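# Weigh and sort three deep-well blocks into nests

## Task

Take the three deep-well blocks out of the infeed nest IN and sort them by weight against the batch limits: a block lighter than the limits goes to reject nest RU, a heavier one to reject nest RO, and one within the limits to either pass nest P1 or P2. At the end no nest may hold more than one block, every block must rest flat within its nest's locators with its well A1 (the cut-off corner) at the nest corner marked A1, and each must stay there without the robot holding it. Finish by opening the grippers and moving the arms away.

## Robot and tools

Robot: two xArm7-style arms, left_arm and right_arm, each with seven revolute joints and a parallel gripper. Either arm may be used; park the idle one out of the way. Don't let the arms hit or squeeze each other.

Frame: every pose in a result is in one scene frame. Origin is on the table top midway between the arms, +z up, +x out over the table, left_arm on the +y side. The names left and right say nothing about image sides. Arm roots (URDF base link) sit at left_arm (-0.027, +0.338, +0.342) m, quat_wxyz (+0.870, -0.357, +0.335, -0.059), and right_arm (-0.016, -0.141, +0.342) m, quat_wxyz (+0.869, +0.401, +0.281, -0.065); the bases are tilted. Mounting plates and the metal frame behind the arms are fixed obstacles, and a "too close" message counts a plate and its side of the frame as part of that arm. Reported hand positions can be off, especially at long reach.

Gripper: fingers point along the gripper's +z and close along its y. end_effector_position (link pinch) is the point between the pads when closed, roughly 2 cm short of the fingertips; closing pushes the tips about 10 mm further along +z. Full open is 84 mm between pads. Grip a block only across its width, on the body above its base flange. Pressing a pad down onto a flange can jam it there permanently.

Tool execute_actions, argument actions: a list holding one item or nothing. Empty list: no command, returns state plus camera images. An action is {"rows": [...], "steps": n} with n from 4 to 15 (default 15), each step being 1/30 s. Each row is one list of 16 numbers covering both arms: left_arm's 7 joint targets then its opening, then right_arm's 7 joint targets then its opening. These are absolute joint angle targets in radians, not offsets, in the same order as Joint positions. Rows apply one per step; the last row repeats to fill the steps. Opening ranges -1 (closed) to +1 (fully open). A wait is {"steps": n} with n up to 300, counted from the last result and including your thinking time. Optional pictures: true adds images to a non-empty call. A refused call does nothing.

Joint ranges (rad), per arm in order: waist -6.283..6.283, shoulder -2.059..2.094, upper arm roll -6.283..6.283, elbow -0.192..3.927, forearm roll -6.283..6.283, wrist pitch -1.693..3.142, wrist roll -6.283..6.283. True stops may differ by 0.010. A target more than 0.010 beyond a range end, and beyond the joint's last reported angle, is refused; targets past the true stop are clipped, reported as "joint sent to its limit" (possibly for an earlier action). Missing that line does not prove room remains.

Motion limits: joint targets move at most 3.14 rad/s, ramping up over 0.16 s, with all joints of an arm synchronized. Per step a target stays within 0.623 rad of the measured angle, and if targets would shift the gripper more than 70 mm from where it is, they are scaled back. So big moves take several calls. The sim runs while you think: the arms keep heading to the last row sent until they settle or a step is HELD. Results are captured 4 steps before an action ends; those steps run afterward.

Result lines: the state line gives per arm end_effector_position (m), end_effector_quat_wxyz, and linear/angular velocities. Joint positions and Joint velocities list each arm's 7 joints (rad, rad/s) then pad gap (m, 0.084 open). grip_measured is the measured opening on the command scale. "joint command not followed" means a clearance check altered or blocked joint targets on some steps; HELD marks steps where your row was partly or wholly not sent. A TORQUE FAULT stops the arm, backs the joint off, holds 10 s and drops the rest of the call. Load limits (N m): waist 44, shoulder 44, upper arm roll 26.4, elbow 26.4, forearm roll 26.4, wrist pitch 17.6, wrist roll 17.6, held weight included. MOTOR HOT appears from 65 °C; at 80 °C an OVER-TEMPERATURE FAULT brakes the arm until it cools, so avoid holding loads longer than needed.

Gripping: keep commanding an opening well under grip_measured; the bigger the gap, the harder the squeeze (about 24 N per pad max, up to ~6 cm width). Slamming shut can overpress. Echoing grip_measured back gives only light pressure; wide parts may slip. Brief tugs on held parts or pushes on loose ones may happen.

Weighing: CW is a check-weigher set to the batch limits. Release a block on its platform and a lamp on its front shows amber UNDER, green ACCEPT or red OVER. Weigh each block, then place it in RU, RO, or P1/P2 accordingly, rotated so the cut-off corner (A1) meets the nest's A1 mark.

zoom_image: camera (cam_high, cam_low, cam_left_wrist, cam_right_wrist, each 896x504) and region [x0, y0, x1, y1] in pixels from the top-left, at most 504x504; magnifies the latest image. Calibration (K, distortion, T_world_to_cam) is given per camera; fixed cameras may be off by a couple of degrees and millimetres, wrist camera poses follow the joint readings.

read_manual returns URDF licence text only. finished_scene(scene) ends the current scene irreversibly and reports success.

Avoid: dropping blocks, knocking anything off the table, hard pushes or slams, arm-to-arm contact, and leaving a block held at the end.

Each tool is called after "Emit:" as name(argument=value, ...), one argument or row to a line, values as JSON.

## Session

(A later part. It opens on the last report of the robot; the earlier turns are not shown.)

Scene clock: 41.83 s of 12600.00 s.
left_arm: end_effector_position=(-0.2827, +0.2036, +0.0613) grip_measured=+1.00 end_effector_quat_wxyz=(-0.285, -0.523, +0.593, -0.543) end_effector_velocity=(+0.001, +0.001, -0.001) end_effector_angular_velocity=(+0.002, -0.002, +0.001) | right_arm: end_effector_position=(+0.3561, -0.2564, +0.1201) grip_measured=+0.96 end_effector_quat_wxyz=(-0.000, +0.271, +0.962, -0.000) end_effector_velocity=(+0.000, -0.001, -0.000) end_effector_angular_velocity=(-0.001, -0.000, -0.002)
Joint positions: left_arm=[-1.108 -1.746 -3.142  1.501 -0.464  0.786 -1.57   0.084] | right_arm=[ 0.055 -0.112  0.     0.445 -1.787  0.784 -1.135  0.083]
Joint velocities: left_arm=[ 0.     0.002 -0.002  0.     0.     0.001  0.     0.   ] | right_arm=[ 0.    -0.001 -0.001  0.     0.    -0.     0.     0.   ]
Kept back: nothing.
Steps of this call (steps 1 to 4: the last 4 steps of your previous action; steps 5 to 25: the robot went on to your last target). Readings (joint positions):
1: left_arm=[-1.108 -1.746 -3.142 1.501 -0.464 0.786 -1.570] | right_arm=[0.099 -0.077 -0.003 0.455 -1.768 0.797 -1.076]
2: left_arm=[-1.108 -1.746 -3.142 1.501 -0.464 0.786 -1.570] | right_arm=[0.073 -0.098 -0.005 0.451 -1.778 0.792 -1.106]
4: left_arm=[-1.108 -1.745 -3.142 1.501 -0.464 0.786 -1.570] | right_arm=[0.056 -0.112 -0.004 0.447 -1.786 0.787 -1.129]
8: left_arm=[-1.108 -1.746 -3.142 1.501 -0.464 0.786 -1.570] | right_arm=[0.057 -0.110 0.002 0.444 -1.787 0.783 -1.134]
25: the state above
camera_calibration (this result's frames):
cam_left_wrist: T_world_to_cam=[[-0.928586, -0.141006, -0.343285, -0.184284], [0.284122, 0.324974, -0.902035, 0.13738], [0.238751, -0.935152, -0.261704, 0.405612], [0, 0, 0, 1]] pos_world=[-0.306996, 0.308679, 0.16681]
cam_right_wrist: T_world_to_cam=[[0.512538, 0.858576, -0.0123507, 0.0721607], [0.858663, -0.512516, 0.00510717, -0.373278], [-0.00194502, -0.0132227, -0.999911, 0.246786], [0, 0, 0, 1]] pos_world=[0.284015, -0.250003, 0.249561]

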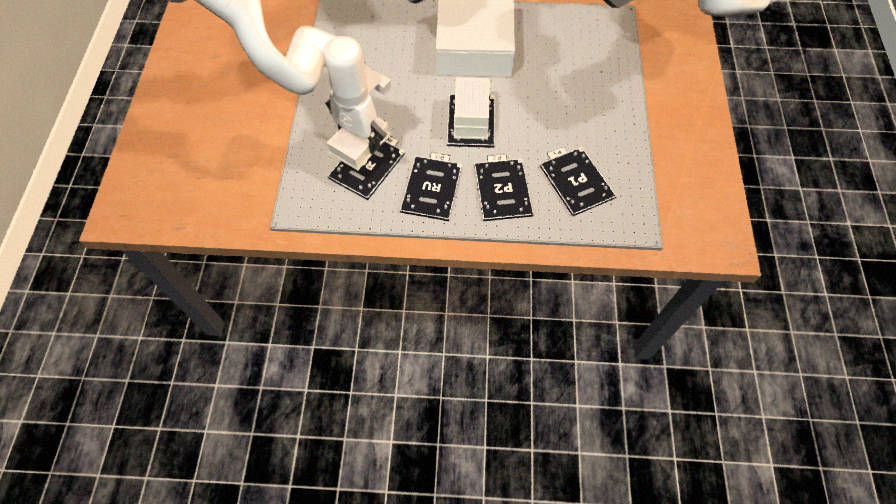

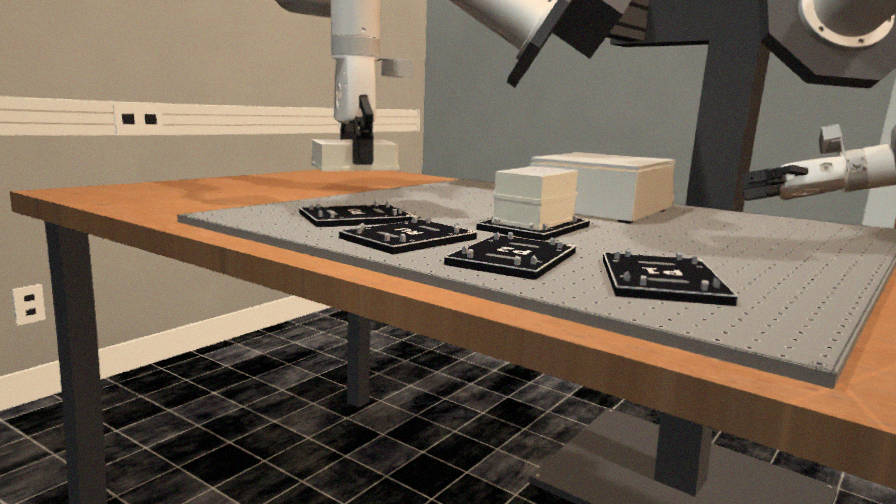

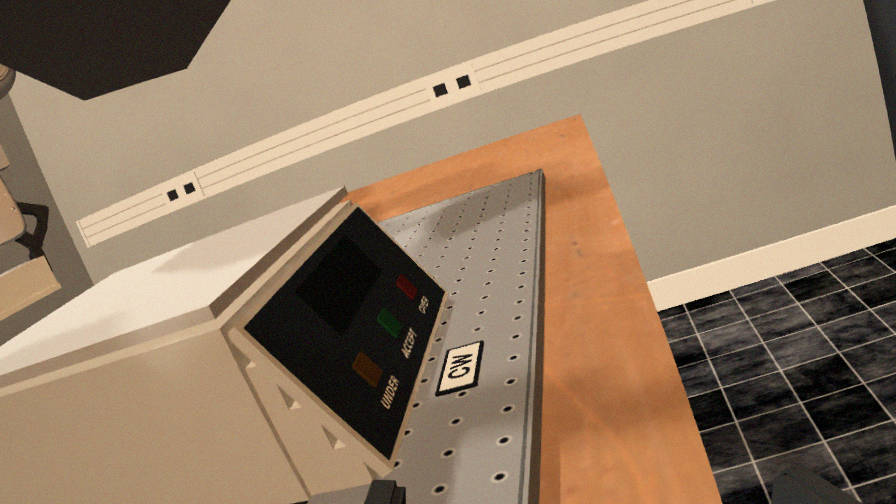

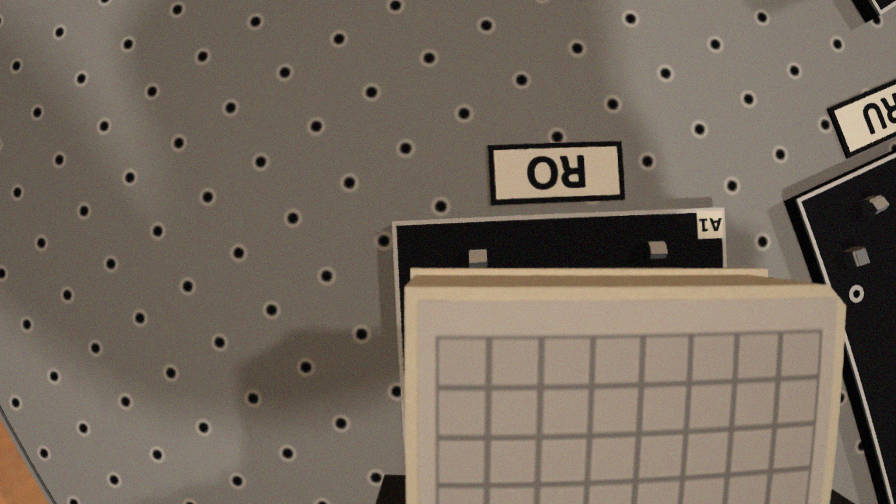

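Emit:
execute_actions(
  actions=[
    {"rows":[[-1.108,-1.7455,-3.1416,1.501,-0.464,0.786,-1.57,1,-0.0199,0.0639,0,0.5586,-1.9249,0.7657,-1.0664,0.2]],"steps":15},
  ],
)

Emit:
execute_actions(
  actions=[
    {"steps":12},
  ],
  pictures=true,
)

Scene clock: 42.83 s of 12600.00 s.
left_arm: end_effector_position=(-0.2827, +0.2036, +0.0613) grip_measured=+1.00 end_effector_quat_wxyz=(-0.285, -0.523, +0.593, -0.543) end_effector_velocity=(-0.002, +0.000, +0.001) end_effector_angular_velocity=(-0.000, +0.003, -0.003) | right_arm: end_effector_position=(+0.3607, -0.2486, +0.0751) grip_measured=+0.96 end_effector_quat_wxyz=(-0.001, +0.255, +0.967, -0.000) end_effector_velocity=(+0.027, +0.002, +0.013) end_effector_angular_velocity=(+0.009, -0.058, -0.010)
Joint positions: left_arm=[-1.108 -1.746 -3.142  1.501 -0.464  0.786 -1.57   0.084] | right_arm=[-0.02   0.064  0.     0.558 -1.924  0.766 -1.067  0.083]
Joint velocities: left_arm=[ 0.     0.001  0.003  0.     0.    -0.002 -0.    -0.   ] | right_arm=[ 0.014 -0.027  0.026  0.015 -0.002 -0.005  0.004 -0.   ]
Steps of this call (steps 1 to 15: the robot went on to your last target; steps 16 to 19: nothing new was sent; steps 20 to 30: the first 11 steps of this action). Readings (joint positions):
20: left_arm=[-1.108 -1.746 -3.142 1.501 -0.464 0.786 -1.570] | right_arm=[0.055 -0.112 0.000 0.446 -1.788 0.784 -1.135]
21: left_arm=[-1.108 -1.745 -3.142 1.501 -0.464 0.786 -1.570] | right_arm=[0.051 -0.103 0.001 0.452 -1.796 0.782 -1.130]
23: left_arm=[-1.108 -1.745 -3.142 1.501 -0.464 0.786 -1.570] | right_arm=[0.023 -0.037 0.003 0.496 -1.850 0.775 -1.103]
27: left_arm=[-1.108 -1.746 -3.142 1.501 -0.464 0.786 -1.570] | right_arm=[-0.020 0.065 -0.003 0.556 -1.922 0.767 -1.068]
30: the state above

Scene clock: 43.23 s of 12600.00 s.
left_arm: end_effector_position=(-0.2827, +0.2036, +0.0613) grip_measured=+1.00 end_effector_quat_wxyz=(-0.285, -0.523, +0.593, -0.543) end_effector_velocity=(-0.000, -0.000, +0.000) end_effector_angular_velocity=(+0.000, +0.001, -0.001) | right_arm: end_effector_position=(+0.3613, -0.2488, +0.0751) grip_measured=+0.96 end_effector_quat_wxyz=(-0.000, +0.256, +0.967, -0.000) end_effector_velocity=(+0.000, +0.001, -0.000) end_effector_angular_velocity=(+0.001, -0.001, +0.001)
Joint positions: left_arm=[-1.108 -1.745 -3.142  1.501 -0.464  0.786 -1.57   0.084] | right_arm=[-0.02   0.064  0.     0.559 -1.925  0.766 -1.066  0.083]
Joint velocities: left_arm=[-0.    -0.     0.    -0.    -0.    -0.001 -0.    -0.   ] | right_arm=[-0.     0.002  0.001  0.001 -0.001  0.     0.    -0.   ]
Kept back: nothing.
Steps of this call (steps 1 to 4: the last 4 steps of your previous action; steps 5 to 12: the robot went on to your last target). Readings (joint positions):
1: left_arm=[-1.108 -1.745 -3.142 1.501 -0.464 0.786 -1.570] | right_arm=[-0.020 0.063 0.001 0.558 -1.924 0.766 -1.067]
2: left_arm=[-1.108 -1.745 -3.142 1.501 -0.464 0.786 -1.570] | right_arm=[-0.019 0.063 0.001 0.558 -1.924 0.766 -1.067]
4: left_arm=[-1.108 -1.746 -3.142 1.501 -0.464 0.786 -1.570] | right_arm=[-0.019 0.063 0.001 0.558 -1.925 0.766 -1.066]
8: left_arm=[-1.108 -1.746 -3.142 1.501 -0.464 0.786 -1.570] | right_arm=[-0.020 0.063 0.000 0.558 -1.925 0.766 -1.066]
12: the state above
camera_calibration (this result's frames):
cam_left_wrist: T_world_to_cam=[[-0.928586, -0.141006, -0.343285, -0.184284], [0.284122, 0.324974, -0.902034, 0.13738], [0.238751, -0.935152, -0.261704, 0.405612], [0, 0, 0, 1]] pos_world=[-0.306996, 0.308679, 0.16681]
cam_right_wrist: T_world_to_cam=[[0.484067, 0.874944, -0.0123436, 0.0767999], [0.87503, -0.48404, 0.00529794, -0.37252], [-0.00133938, -0.0133656, -0.99991, 0.201646], [0, 0, 0, 1]] pos_world=[0.28906, -0.244815, 0.20455]

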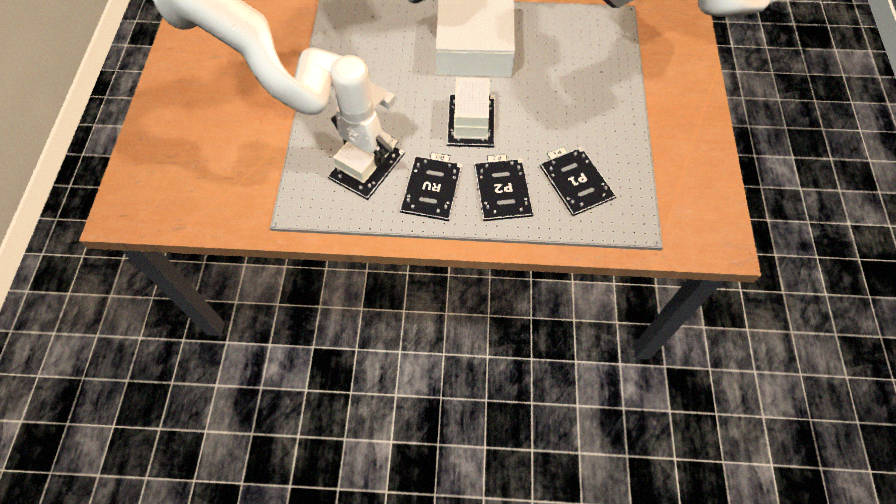

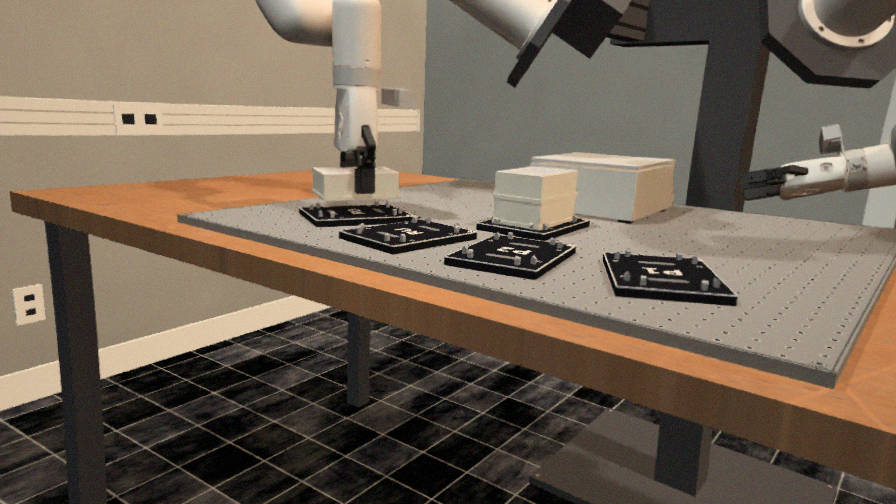

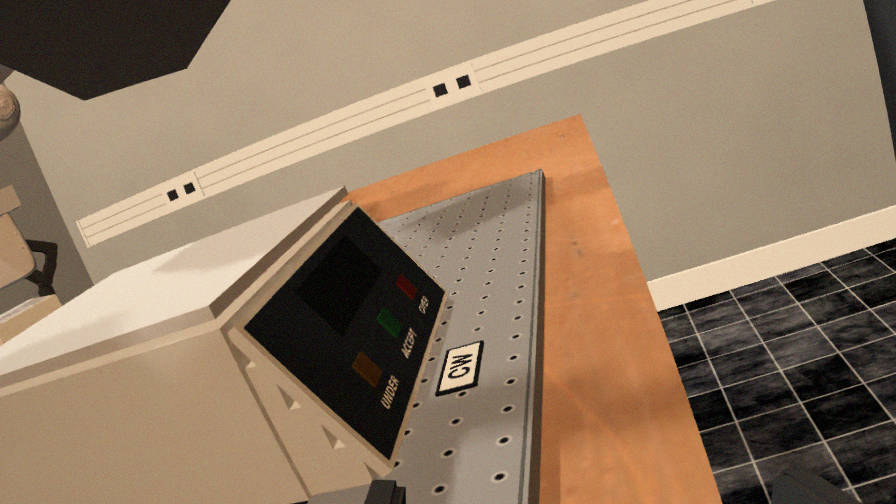

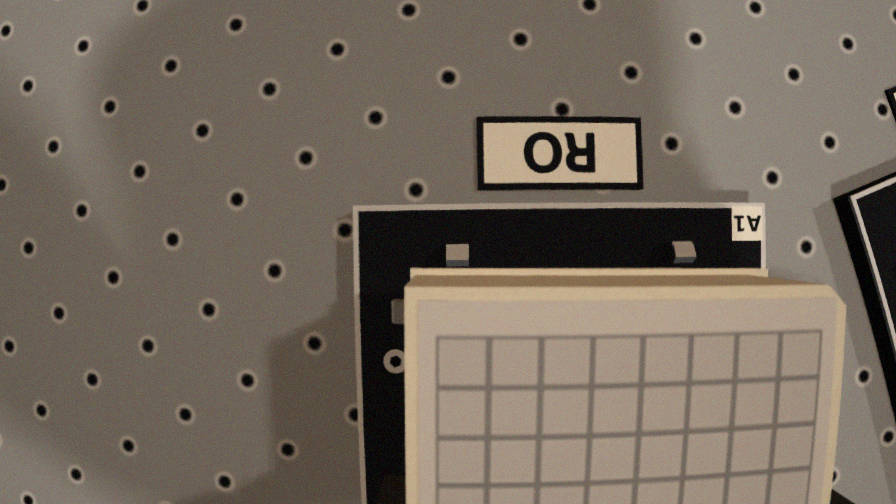

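Emit:
execute_actions(
  actions=[
    {"rows":[[-1.108,-1.7455,-3.1416,1.501,-0.464,0.786,-1.57,1,-0.0316,0.082,0,0.574,-1.941,0.763,-1.0585,0.2],[-1.108,-1.7455,-3.1416,1.501,-0.464,0.786,-1.57,1,-0.0316,0.082,0,0.574,-1.941,0.763,-1.0585,0.2],[-1.108,-1.7455,-3.1416,1.501,-0.464,0.786,-1.57,1,-0.0316,0.082,0,0.574,-1.941,0.763,-1.0585,0.2],[-1.108,-1.7455,-3.1416,1.501,-0.464,0.786,-1.57,1,-0.043,0.101,0,0.587,-1.9585,0.76,-1.048,0.2],[-1.108,-1.7455,-3.1416,1.501,-0.464,0.786,-1.57,1,-0.043,0.101,0,0.587,-1.9585,0.76,-1.048,0.2],[-1.108,-1.7455,-3.1416,1.501,-0.464,0.786,-1.57,1,-0.043,0.101,0,0.587,-1.9585,0.76,-1.048,0.2],[-1.108,-1.7455,-3.1416,1.501,-0.464,0.786,-1.57,1,-0.0543,0.12,0,0.601,-1.976,0.7567,-1.038,0.2],[-1.108,-1.7455,-3.1416,1.501,-0.464,0.786,-1.57,1,-0.0543,0.12,0,0.601,-1.976,0.7567,-1.038,0.2],[-1.108,-1.7455,-3.1416,1.501,-0.464,0.786,-1.57,1,-0.0543,0.12,0,0.601,-1.976,0.7567,-1.038,0.2],[-1.108,-1.7455,-3.1416,1.501,-0.464,0.786,-1.57,1,-0.062,0.133,0,0.6105,-1.9877,0.7546,-1.0313,0.2]],"steps":15},
  ],
)

Emit:
execute_actions(
  actions=[
    {"steps":12},
  ],
  pictures=true,
)

Emit:
zoom_image(
  camera="cam_low",
  region=[290, 150, 430, 240],
)

Scene clock: 44.27 s of 12600.00 s.
left_arm: end_effector_position=(-0.2827, +0.2036, +0.0613) grip_measured=+1.00 end_effector_quat_wxyz=(-0.285, -0.523, +0.593, -0.543) end_effector_velocity=(-0.000, -0.000, +0.000) end_effector_angular_velocity=(-0.001, +0.001, -0.000) | right_arm: end_effector_position=(+0.3621, -0.2495, +0.0560) grip_measured=+0.96 end_effector_quat_wxyz=(+0.000, +0.256, +0.967, -0.000) end_effector_velocity=(+0.002, +0.008, -0.051) end_effector_angular_velocity=(+0.018, -0.008, +0.010)
Joint positions: left_arm=[-1.108 -1.746 -3.142  1.501 -0.464  0.786 -1.57   0.084] | right_arm=[-0.057  0.124 -0.     0.604 -1.979  0.756 -1.036  0.083]
Joint velocities: left_arm=[ 0.    -0.001  0.001  0.001  0.    -0.    -0.     0.   ] | right_arm=[-0.099  0.174  0.01   0.125 -0.156 -0.036  0.087  0.   ]
Steps of this call (steps 1 to 15: the robot went on to your last target; steps 16 to 20: nothing new was sent; steps 21 to 31: the first 11 steps of this action). Readings (joint positions):
21: left_arm=[-1.108 -1.746 -3.142 1.501 -0.464 0.786 -1.570] | right_arm=[-0.020 0.065 0.000 0.559 -1.926 0.765 -1.066]
22: left_arm=[-1.108 -1.746 -3.142 1.501 -0.464 0.786 -1.570] | right_arm=[-0.024 0.070 0.001 0.564 -1.931 0.764 -1.063]
24: left_arm=[-1.108 -1.746 -3.142 1.501 -0.464 0.786 -1.570] | right_arm=[-0.031 0.081 -0.000 0.573 -1.940 0.763 -1.059]
28: left_arm=[-1.108 -1.745 -3.142 1.501 -0.464 0.786 -1.570] | right_arm=[-0.046 0.107 -0.000 0.591 -1.964 0.759 -1.045]
31: the state above

Scene clock: 44.67 s of 12600.00 s.
left_arm: end_effector_position=(-0.2827, +0.2036, +0.0613) grip_measured=+1.00 end_effector_quat_wxyz=(-0.285, -0.523, +0.593, -0.543) end_effector_velocity=(+0.000, -0.001, +0.000) end_effector_angular_velocity=(-0.001, -0.000, +0.001) | right_arm: end_effector_position=(+0.3618, -0.2490, +0.0533) grip_measured=+0.96 end_effector_quat_wxyz=(-0.000, +0.255, +0.967, +0.000) end_effector_velocity=(+0.001, +0.000, -0.000) end_effector_angular_velocity=(+0.001, -0.000, -0.002)
Joint positions: left_arm=[-1.108 -1.746 -3.142  1.501 -0.464  0.786 -1.57   0.084] | right_arm=[-0.062  0.133  0.     0.609 -1.988  0.754 -1.032  0.083]
Joint velocities: left_arm=[ 0.    -0.001 -0.    -0.     0.    -0.    -0.     0.   ] | right_arm=[-0.002  0.001  0.002  0.001  0.001 -0.     0.001  0.   ]
Kept back: nothing.
Steps of this call (steps 1 to 4: the last 4 steps of your previous action; steps 5 to 12: the robot went on to your last target). Readings (joint positions):
1: left_arm=[-1.108 -1.746 -3.142 1.501 -0.464 0.786 -1.570] | right_arm=[-0.059 0.129 0.000 0.607 -1.984 0.755 -1.034]
2: left_arm=[-1.108 -1.745 -3.142 1.501 -0.464 0.786 -1.570] | right_arm=[-0.061 0.132 0.000 0.608 -1.986 0.755 -1.033]
4: left_arm=[-1.108 -1.745 -3.142 1.501 -0.464 0.786 -1.570] | right_arm=[-0.062 0.133 0.000 0.609 -1.987 0.755 -1.032]
8: left_arm=[-1.108 -1.746 -3.142 1.501 -0.464 0.786 -1.570] | right_arm=[-0.062 0.133 0.000 0.609 -1.988 0.754 -1.032]
12: the state above
camera_calibration (this result's frames):
cam_left_wrist: T_world_to_cam=[[-0.928586, -0.141006, -0.343286, -0.184284], [0.284122, 0.324974, -0.902034, 0.13738], [0.238751, -0.935152, -0.261704, 0.405612], [0, 0, 0, 1]] pos_world=[-0.306996, 0.308679, 0.16681]
cam_right_wrist: T_world_to_cam=[[0.483388, 0.875322, -0.0121274, 0.0768063], [0.875405, -0.483361, 0.00524489, -0.372852], [-0.00127096, -0.0131517, -0.999913, 0.179826], [0, 0, 0, 1]] pos_world=[0.289498, -0.245087, 0.182697]

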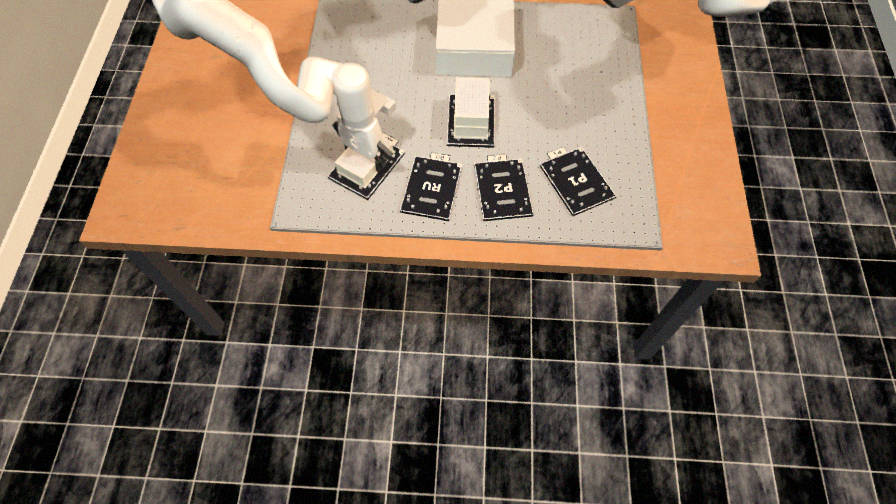

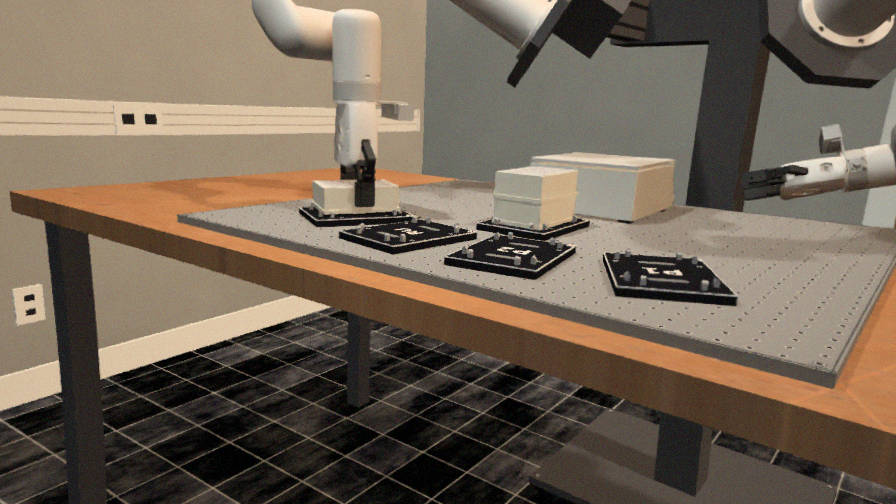

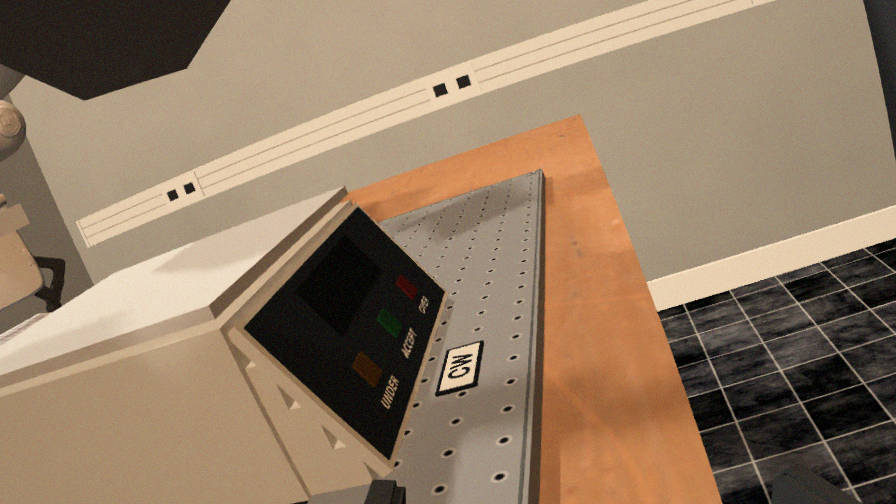

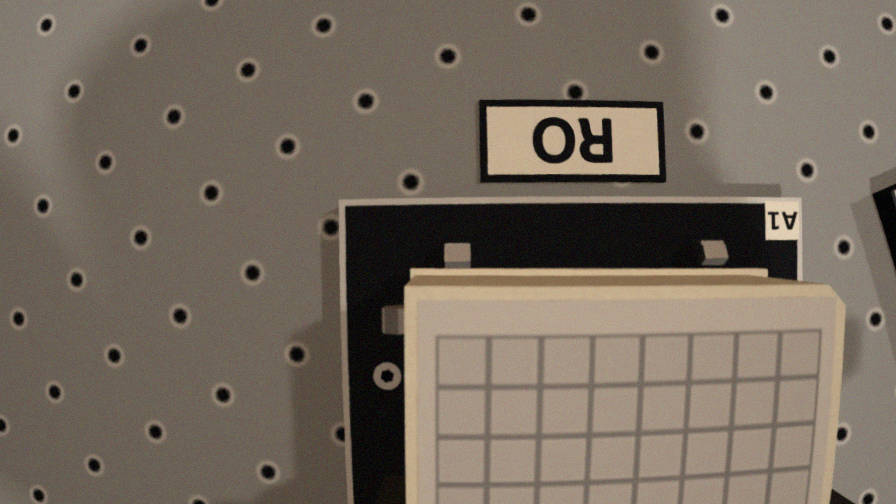

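Region (290, 150, 430, 240) of cam_low's 896x504 image, scaled by 3.600, with more detail than that image has; it fills the top 324 rows of this view, and the rest is white.

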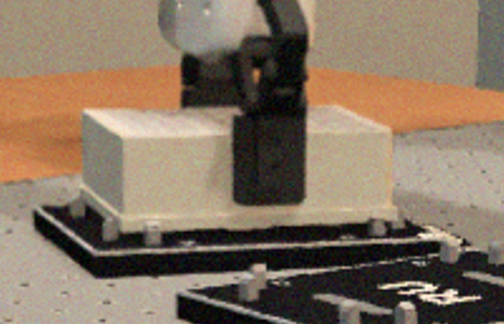

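Emit:
execute_actions(
  actions=[
    {"rows":[[-1.108,-1.7455,-3.1416,1.501,-0.464,0.786,-1.57,1,-0.0675,0.1425,0,0.6175,-1.9965,0.753,-1.0265,0.2],[-1.108,-1.7455,-3.1416,1.501,-0.464,0.786,-1.57,1,-0.0675,0.1425,0,0.6175,-1.9965,0.753,-1.0265,0.2],[-1.108,-1.7455,-3.1416,1.501,-0.464,0.786,-1.57,1,-0.0675,0.1425,0,0.6175,-1.9965,0.753,-1.0265,0.2],[-1.108,-1.7455,-3.1416,1.501,-0.464,0.786,-1.57,1,-0.0675,0.1425,0,0.6175,-1.9965,0.753,-1.0265,0.2],[-1.108,-1.7455,-3.1416,1.501,-0.464,0.786,-1.57,1,-0.0675,0.1425,0,0.6175,-1.9965,0.753,-1.0265,0.2],[-1.108,-1.7455,-3.1416,1.501,-0.464,0.786,-1.57,1,-0.0675,0.1425,0,0.6175,-1.9965,0.753,-1.0265,0.2],[-1.108,-1.7455,-3.1416,1.501,-0.464,0.786,-1.57,1,-0.0675,0.1425,0,0.6175,-1.9965,0.753,-1.0265,1]],"steps":15},
  ],
)

Emit:
execute_actions(
  actions=[
    {"rows":[[-1.108,-1.7455,-3.1416,1.501,-0.464,0.786,-1.57,1,-0.043,0.101,0,0.587,-1.9585,0.76,-1.048,1],[-1.108,-1.7455,-3.1416,1.501,-0.464,0.786,-1.57,1,-0.043,0.101,0,0.587,-1.9585,0.76,-1.048,1],[-1.108,-1.7455,-3.1416,1.501,-0.464,0.786,-1.57,1,-0.043,0.101,0,0.587,-1.9585,0.76,-1.048,1],[-1.108,-1.7455,-3.1416,1.501,-0.464,0.786,-1.57,1,-0.043,0.101,0,0.587,-1.9585,0.76,-1.048,1],[-1.108,-1.7455,-3.1416,1.501,-0.464,0.786,-1.57,1,-0.0199,0.0639,0,0.56,-1.9249,0.7657,-1.068,1],[-1.108,-1.7455,-3.1416,1.501,-0.464,0.786,-1.57,1,-0.0199,0.0639,0,0.56,-1.9249,0.7657,-1.068,1],[-1.108,-1.7455,-3.1416,1.501,-0.464,0.786,-1.57,1,-0.0199,0.0639,0,0.56,-1.9249,0.7657,-1.068,1],[-1.108,-1.7455,-3.1416,1.501,-0.464,0.786,-1.57,1,-0.0199,0.0639,0,0.56,-1.9249,0.7657,-1.068,1],[-1.108,-1.7455,-3.1416,1.501,-0.464,0.786,-1.57,1,0.03,-0.01,0,0.51,-1.855,0.778,-1.11,1]],"steps":15},
  ],
)

Emit:
execute_actions(
  actions=[
    {"rows":[[-1.108,-1.7455,-3.1416,1.501,-0.464,0.786,-1.57,1,0.5,0.25,0,0.53,-1.6,0.9,-1.0,1]],"steps":15},
  ],
  pictures=true,
)

Emit:
execute_actions(
  actions=[
    {"rows":[[-1.108,-1.7455,-3.1416,1.501,-0.464,0.786,-1.57,1,0.694,0.8315,0,0.68,-1.653,1.026,-0.858,1]],"steps":15},
  ],
)

Emit:
execute_actions(
  actions=[
    {"steps":20},
  ],
  pictures=true,
)

Scene clock: 46.17 s of 12600.00 s.
left_arm: end_effector_position=(-0.2827, +0.2036, +0.0613) grip_measured=+1.00 end_effector_quat_wxyz=(-0.285, -0.523, +0.593, -0.543) end_effector_velocity=(+0.000, -0.001, +0.000) end_effector_angular_velocity=(-0.001, -0.000, +0.002) | right_arm: end_effector_position=(+0.3641, -0.2510, +0.0498) grip_measured=+1.00 end_effector_quat_wxyz=(+0.002, +0.258, +0.966, -0.001) end_effector_velocity=(+0.020, -0.016, -0.002) end_effector_angular_velocity=(-0.026, -0.026, -0.036)
Joint positions: left_arm=[-1.108 -1.746 -3.142  1.501 -0.464  0.786 -1.57   0.084] | right_arm=[-0.068  0.142 -0.001  0.621 -1.996  0.754 -1.025  0.084]
Joint velocities: left_arm=[ 0.    -0.001  0.     0.     0.     0.001 -0.    -0.   ] | right_arm=[-0.003 -0.014 -0.004  0.031  0.001  0.004  0.004  0.004]
Steps of this call (steps 1 to 15: the robot went on to your last target; steps 16 to 34: nothing new was sent; steps 35 to 45: the first 11 steps of this action). Readings (joint positions):
35: left_arm=[-1.108 -1.746 -3.142 1.501 -0.464 0.786 -1.570] | right_arm=[-0.062 0.134 0.000 0.611 -1.988 0.754 -1.031]
36: left_arm=[-1.108 -1.746 -3.142 1.501 -0.464 0.786 -1.570] | right_arm=[-0.064 0.136 0.000 0.613 -1.991 0.754 -1.029]
38: left_arm=[-1.108 -1.746 -3.142 1.501 -0.464 0.786 -1.570] | right_arm=[-0.067 0.141 -0.000 0.617 -1.996 0.753 -1.027]
42: left_arm=[-1.108 -1.746 -3.142 1.501 -0.464 0.786 -1.570] | right_arm=[-0.067 0.142 0.000 0.618 -1.997 0.753 -1.027]
45: the state above

Scene clock: 46.67 s of 12600.00 s.
left_arm: end_effector_position=(-0.2827, +0.2036, +0.0613) grip_measured=+1.00 end_effector_quat_wxyz=(-0.285, -0.523, +0.593, -0.543) end_effector_velocity=(+0.001, -0.000, -0.001) end_effector_angular_velocity=(+0.001, -0.001, -0.000) | right_arm: end_effector_position=(+0.3612, -0.2496, +0.0842) grip_measured=+1.00 end_effector_quat_wxyz=(-0.001, +0.255, +0.967, -0.001) end_effector_velocity=(-0.009, +0.010, +0.228) end_effector_angular_velocity=(+0.031, -0.008, +0.000)
Joint positions: left_arm=[-1.108 -1.746 -3.142  1.501 -0.464  0.786 -1.57   0.084] | right_arm=[ 0.001  0.033 -0.002  0.538 -1.894  0.772 -1.087  0.084]
Joint velocities: left_arm=[-0.    -0.    -0.002  0.     0.    -0.001  0.     0.   ] | right_arm=[ 0.479 -0.734 -0.016 -0.513  0.682  0.113 -0.395  0.   ]
Steps of this call (steps 1 to 4: the last 4 steps of your previous action; steps 5 to 15: the first 11 steps of this action). Readings (joint positions):
5: left_arm=[-1.108 -1.745 -3.142 1.501 -0.464 0.786 -1.570] | right_arm=[-0.067 0.141 -0.000 0.619 -1.996 0.754 -1.027]
6: left_arm=[-1.108 -1.745 -3.142 1.501 -0.464 0.786 -1.570] | right_arm=[-0.062 0.134 -0.001 0.612 -1.987 0.755 -1.032]
8: left_arm=[-1.108 -1.745 -3.142 1.501 -0.464 0.786 -1.570] | right_arm=[-0.048 0.108 0.000 0.593 -1.965 0.759 -1.043]
12: left_arm=[-1.108 -1.745 -3.142 1.501 -0.464 0.786 -1.570] | right_arm=[-0.024 0.069 0.000 0.565 -1.931 0.765 -1.064]
15: the state above

Scene clock: 47.17 s of 12600.00 s.
left_arm: end_effector_position=(-0.2827, +0.2036, +0.0613) grip_measured=+1.00 end_effector_quat_wxyz=(-0.285, -0.523, +0.593, -0.543) end_effector_velocity=(+0.000, +0.000, -0.001) end_effector_angular_velocity=(+0.001, -0.001, -0.000) | right_arm: end_effector_position=(+0.3371, -0.1056, +0.1622) grip_measured=+1.00 end_effector_quat_wxyz=(-0.011, +0.187, +0.981, +0.047) end_effector_velocity=(-0.174, +0.383, +0.233) end_effector_angular_velocity=(+0.182, -0.077, +0.593)
Joint positions: left_arm=[-1.108 -1.746 -3.142  1.501 -0.464  0.786 -1.57   0.084] | right_arm=[ 0.435  0.215  0.002  0.528 -1.636  0.882 -1.015  0.084]
Joint velocities: left_arm=[-0.    -0.    -0.001  0.001  0.     0.     0.     0.   ] | right_arm=[1.228 0.677 0.071 0.017 0.643 0.283 0.262 0.   ]
Steps of this call (steps 1 to 4: the last 4 steps of your previous action; steps 5 to 15: the first 11 steps of this action). Readings (joint positions):
5: left_arm=[-1.108 -1.745 -3.142 1.501 -0.464 0.786 -1.570] | right_arm=[0.031 -0.010 0.001 0.511 -1.855 0.778 -1.109]
6: left_arm=[-1.108 -1.746 -3.142 1.501 -0.464 0.786 -1.570] | right_arm=[0.040 -0.004 -0.002 0.512 -1.850 0.782 -1.105]
8: left_arm=[-1.108 -1.746 -3.142 1.501 -0.464 0.786 -1.570] | right_arm=[0.106 0.033 -0.008 0.519 -1.812 0.802 -1.087]
12: left_arm=[-1.108 -1.746 -3.142 1.501 -0.464 0.786 -1.570] | right_arm=[0.296 0.139 0.001 0.523 -1.711 0.847 -1.046]
15: the state above
camera_calibration (this result's frames):
cam_left_wrist: T_world_to_cam=[[-0.928586, -0.141006, -0.343285, -0.184284], [0.284122, 0.324974, -0.902035, 0.13738], [0.238751, -0.935152, -0.261704, 0.405612], [0, 0, 0, 1]] pos_world=[-0.306996, 0.308679, 0.16681]
cam_right_wrist: T_world_to_cam=[[0.357704, 0.930764, 0.0756679, -0.00151823], [0.93383, -0.356252, -0.0323542, -0.282629], [-0.00315732, 0.0822341, -0.996608, 0.300721], [0, 0, 0, 1]] pos_world=[0.26542, -0.124003, 0.290671]

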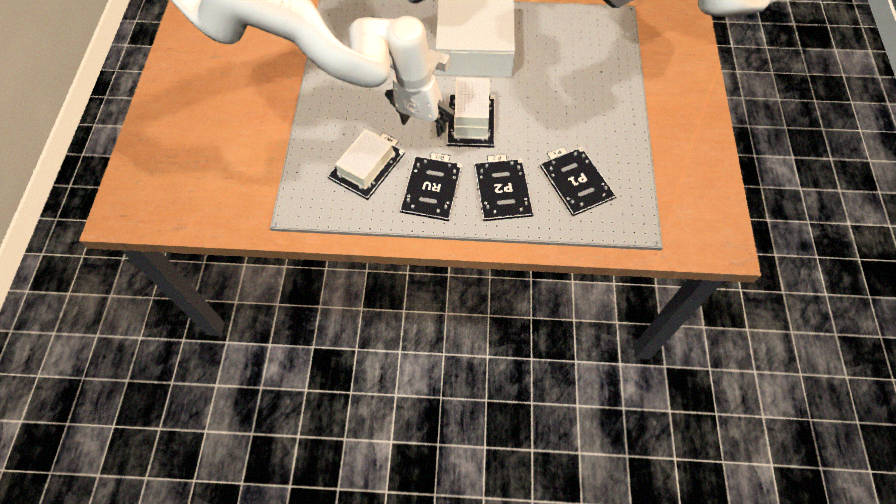

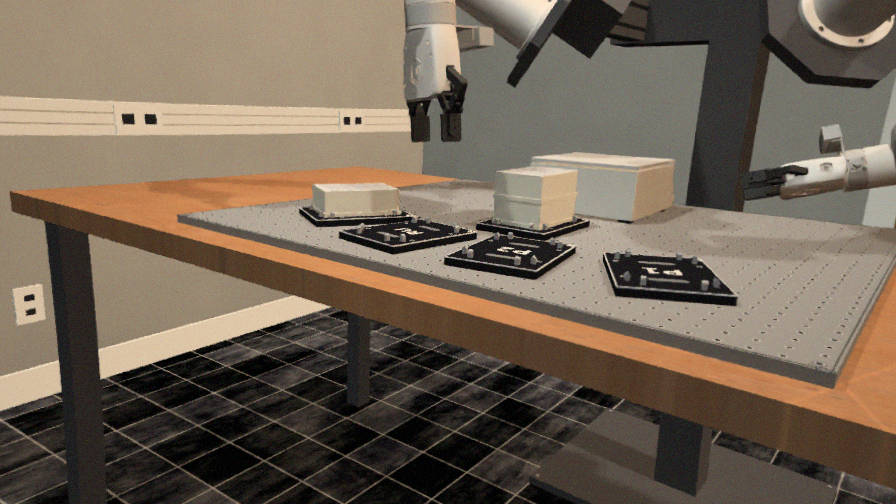

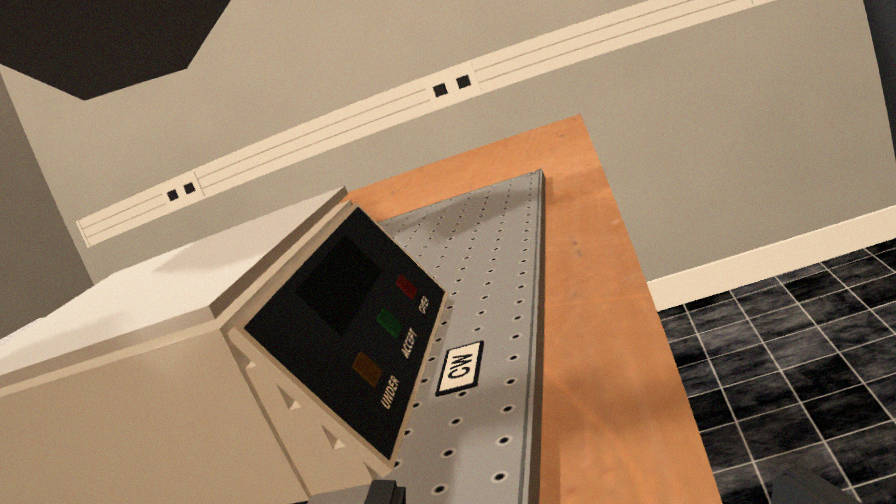

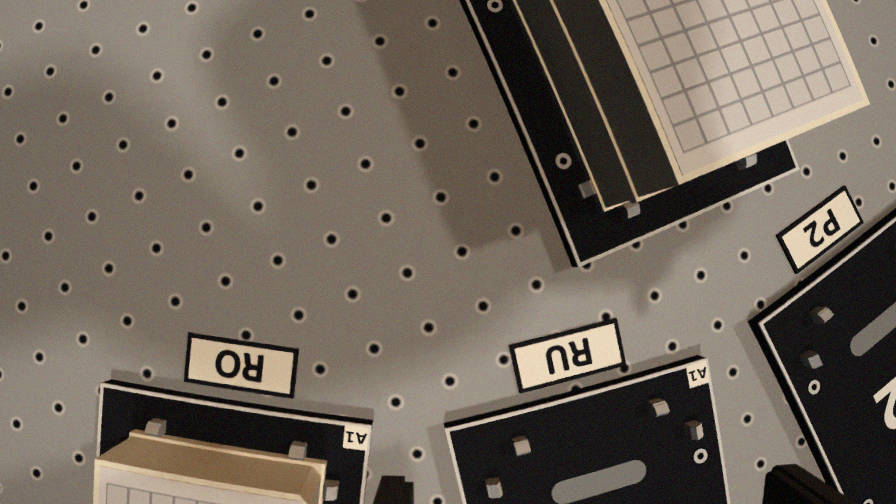

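Scene clock: 47.67 s of 12600.00 s.
left_arm: end_effector_position=(-0.2827, +0.2036, +0.0613) grip_measured=+1.00 end_effector_quat_wxyz=(-0.285, -0.523, +0.593, -0.543) end_effector_velocity=(-0.000, +0.000, -0.000) end_effector_angular_velocity=(+0.001, -0.000, -0.000) | right_arm: end_effector_position=(+0.2270, -0.0068, +0.1392) grip_measured=+1.00 end_effector_quat_wxyz=(-0.007, +0.029, +1.000, +0.009) end_effector_velocity=(-0.397, +0.196, -0.103) end_effector_angular_velocity=(-0.234, -0.104, +0.992)
Joint positions: left_arm=[-1.108 -1.746 -3.142  1.501 -0.464  0.786 -1.57   0.084] | right_arm=[ 0.66   0.734 -0.     0.655 -1.645  1.004 -0.882  0.084]
Joint velocities: left_arm=[ 0.     0.    -0.     0.001 -0.     0.    -0.    -0.   ] | right_arm=[ 0.522  1.546  0.026  0.363 -0.119  0.312  0.36  -0.   ]
Steps of this call (steps 1 to 4: the last 4 steps of your previous action; steps 5 to 15: the first 11 steps of this action). Readings (joint positions):
5: left_arm=[-1.108 -1.746 -3.142 1.501 -0.464 0.786 -1.570] | right_arm=[0.500 0.251 0.001 0.529 -1.601 0.900 -1.000]
6: left_arm=[-1.108 -1.746 -3.142 1.501 -0.464 0.786 -1.570] | right_arm=[0.502 0.258 -0.002 0.533 -1.604 0.903 -0.997]
8: left_arm=[-1.108 -1.745 -3.142 1.501 -0.464 0.786 -1.570] | right_arm=[0.524 0.325 -0.005 0.556 -1.613 0.920 -0.979]
12: left_arm=[-1.108 -1.746 -3.142 1.501 -0.464 0.786 -1.570] | right_arm=[0.604 0.566 -0.001 0.612 -1.632 0.969 -0.923]
15: the state above

Scene clock: 48.33 s of 12600.00 s.
left_arm: end_effector_position=(-0.2827, +0.2036, +0.0613) grip_measured=+1.00 end_effector_quat_wxyz=(-0.285, -0.523, +0.593, -0.543) end_effector_velocity=(-0.000, +0.001, -0.000) end_effector_angular_velocity=(+0.001, -0.000, -0.001) | right_arm: end_effector_position=(+0.2035, +0.0043, +0.1321) grip_measured=+1.00 end_effector_quat_wxyz=(-0.002, +0.000, +1.000, +0.001) end_effector_velocity=(-0.001, +0.000, -0.000) end_effector_angular_velocity=(-0.001, +0.001, +0.002)
Joint positions: left_arm=[-1.108 -1.746 -3.142  1.501 -0.464  0.786 -1.57   0.084] | right_arm=[ 0.694  0.831 -0.     0.68  -1.653  1.026 -0.858  0.084]
Joint velocities: left_arm=[-0.     0.002 -0.    -0.    -0.     0.001 -0.    -0.   ] | right_arm=[0.    0.003 0.    0.    0.001 0.    0.    0.   ]
Kept back: nothing.
Steps of this call (steps 1 to 4: the last 4 steps of your previous action; steps 5 to 20: the robot went on to your last target). Readings (joint positions):
1: left_arm=[-1.108 -1.746 -3.142 1.501 -0.464 0.786 -1.570] | right_arm=[0.676 0.781 0.001 0.665 -1.649 1.013 -0.872]
2: left_arm=[-1.108 -1.746 -3.142 1.501 -0.464 0.786 -1.570] | right_arm=[0.687 0.813 0.002 0.670 -1.651 1.019 -0.865]
4: left_arm=[-1.108 -1.745 -3.142 1.501 -0.464 0.786 -1.570] | right_arm=[0.694 0.833 0.002 0.674 -1.652 1.024 -0.859]
8: left_arm=[-1.108 -1.745 -3.142 1.501 -0.464 0.786 -1.570] | right_arm=[0.693 0.828 -0.002 0.681 -1.653 1.026 -0.858]
20: the state above
camera_calibration (this result's frames):
cam_left_wrist: T_world_to_cam=[[-0.928586, -0.141006, -0.343285, -0.184284], [0.284122, 0.324974, -0.902035, 0.13738], [0.238751, -0.935152, -0.261704, 0.405612], [0, 0, 0, 1]] pos_world=[-0.306996, 0.308679, 0.16681]
cam_right_wrist: T_world_to_cam=[[-0.0108119, 0.999886, -0.0105046, 0.0323775], [0.999939, 0.0108353, 0.00217684, -0.139366], [0.00229042, -0.0104804, -0.999942, 0.261022], [0, 0, 0, 1]] pos_world=[0.139109, -0.0281281, 0.26165]

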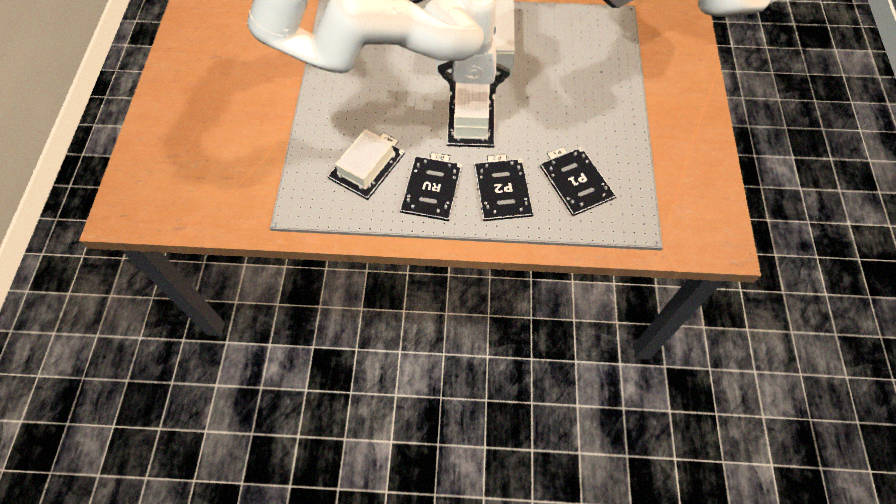

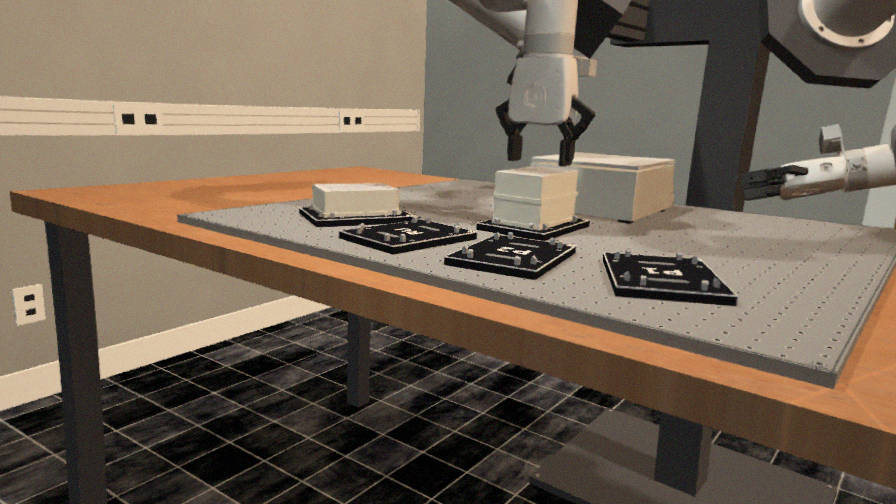

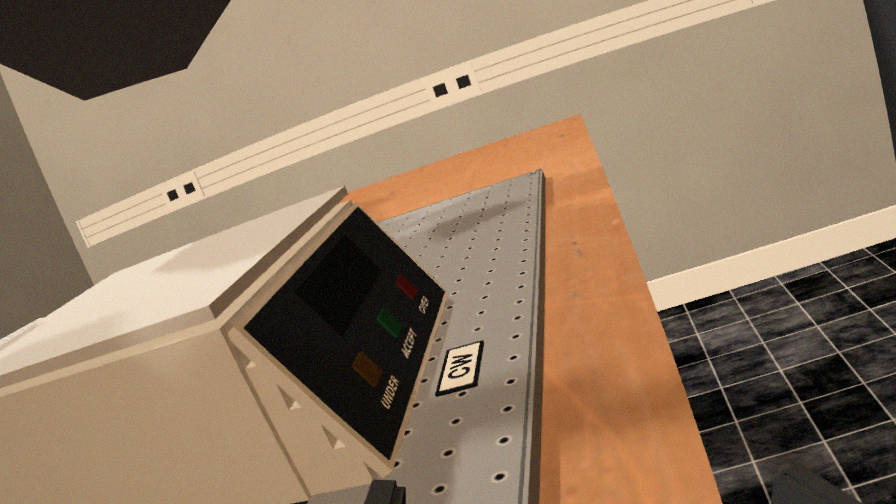

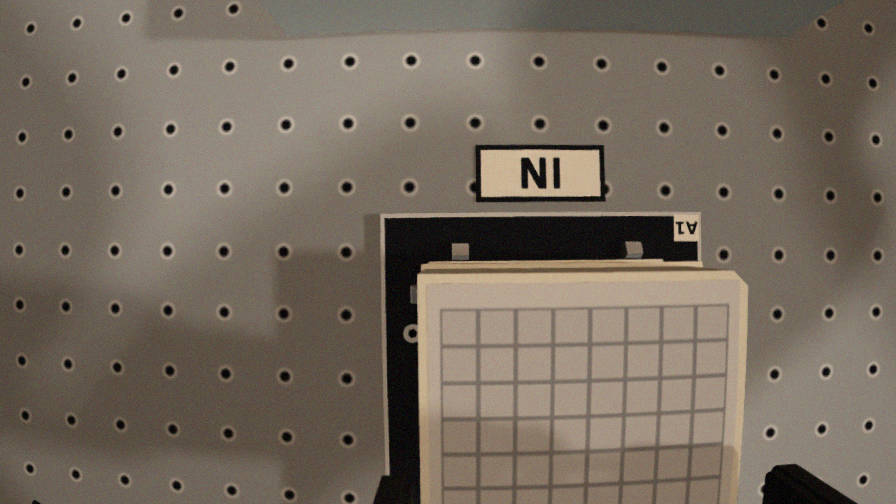

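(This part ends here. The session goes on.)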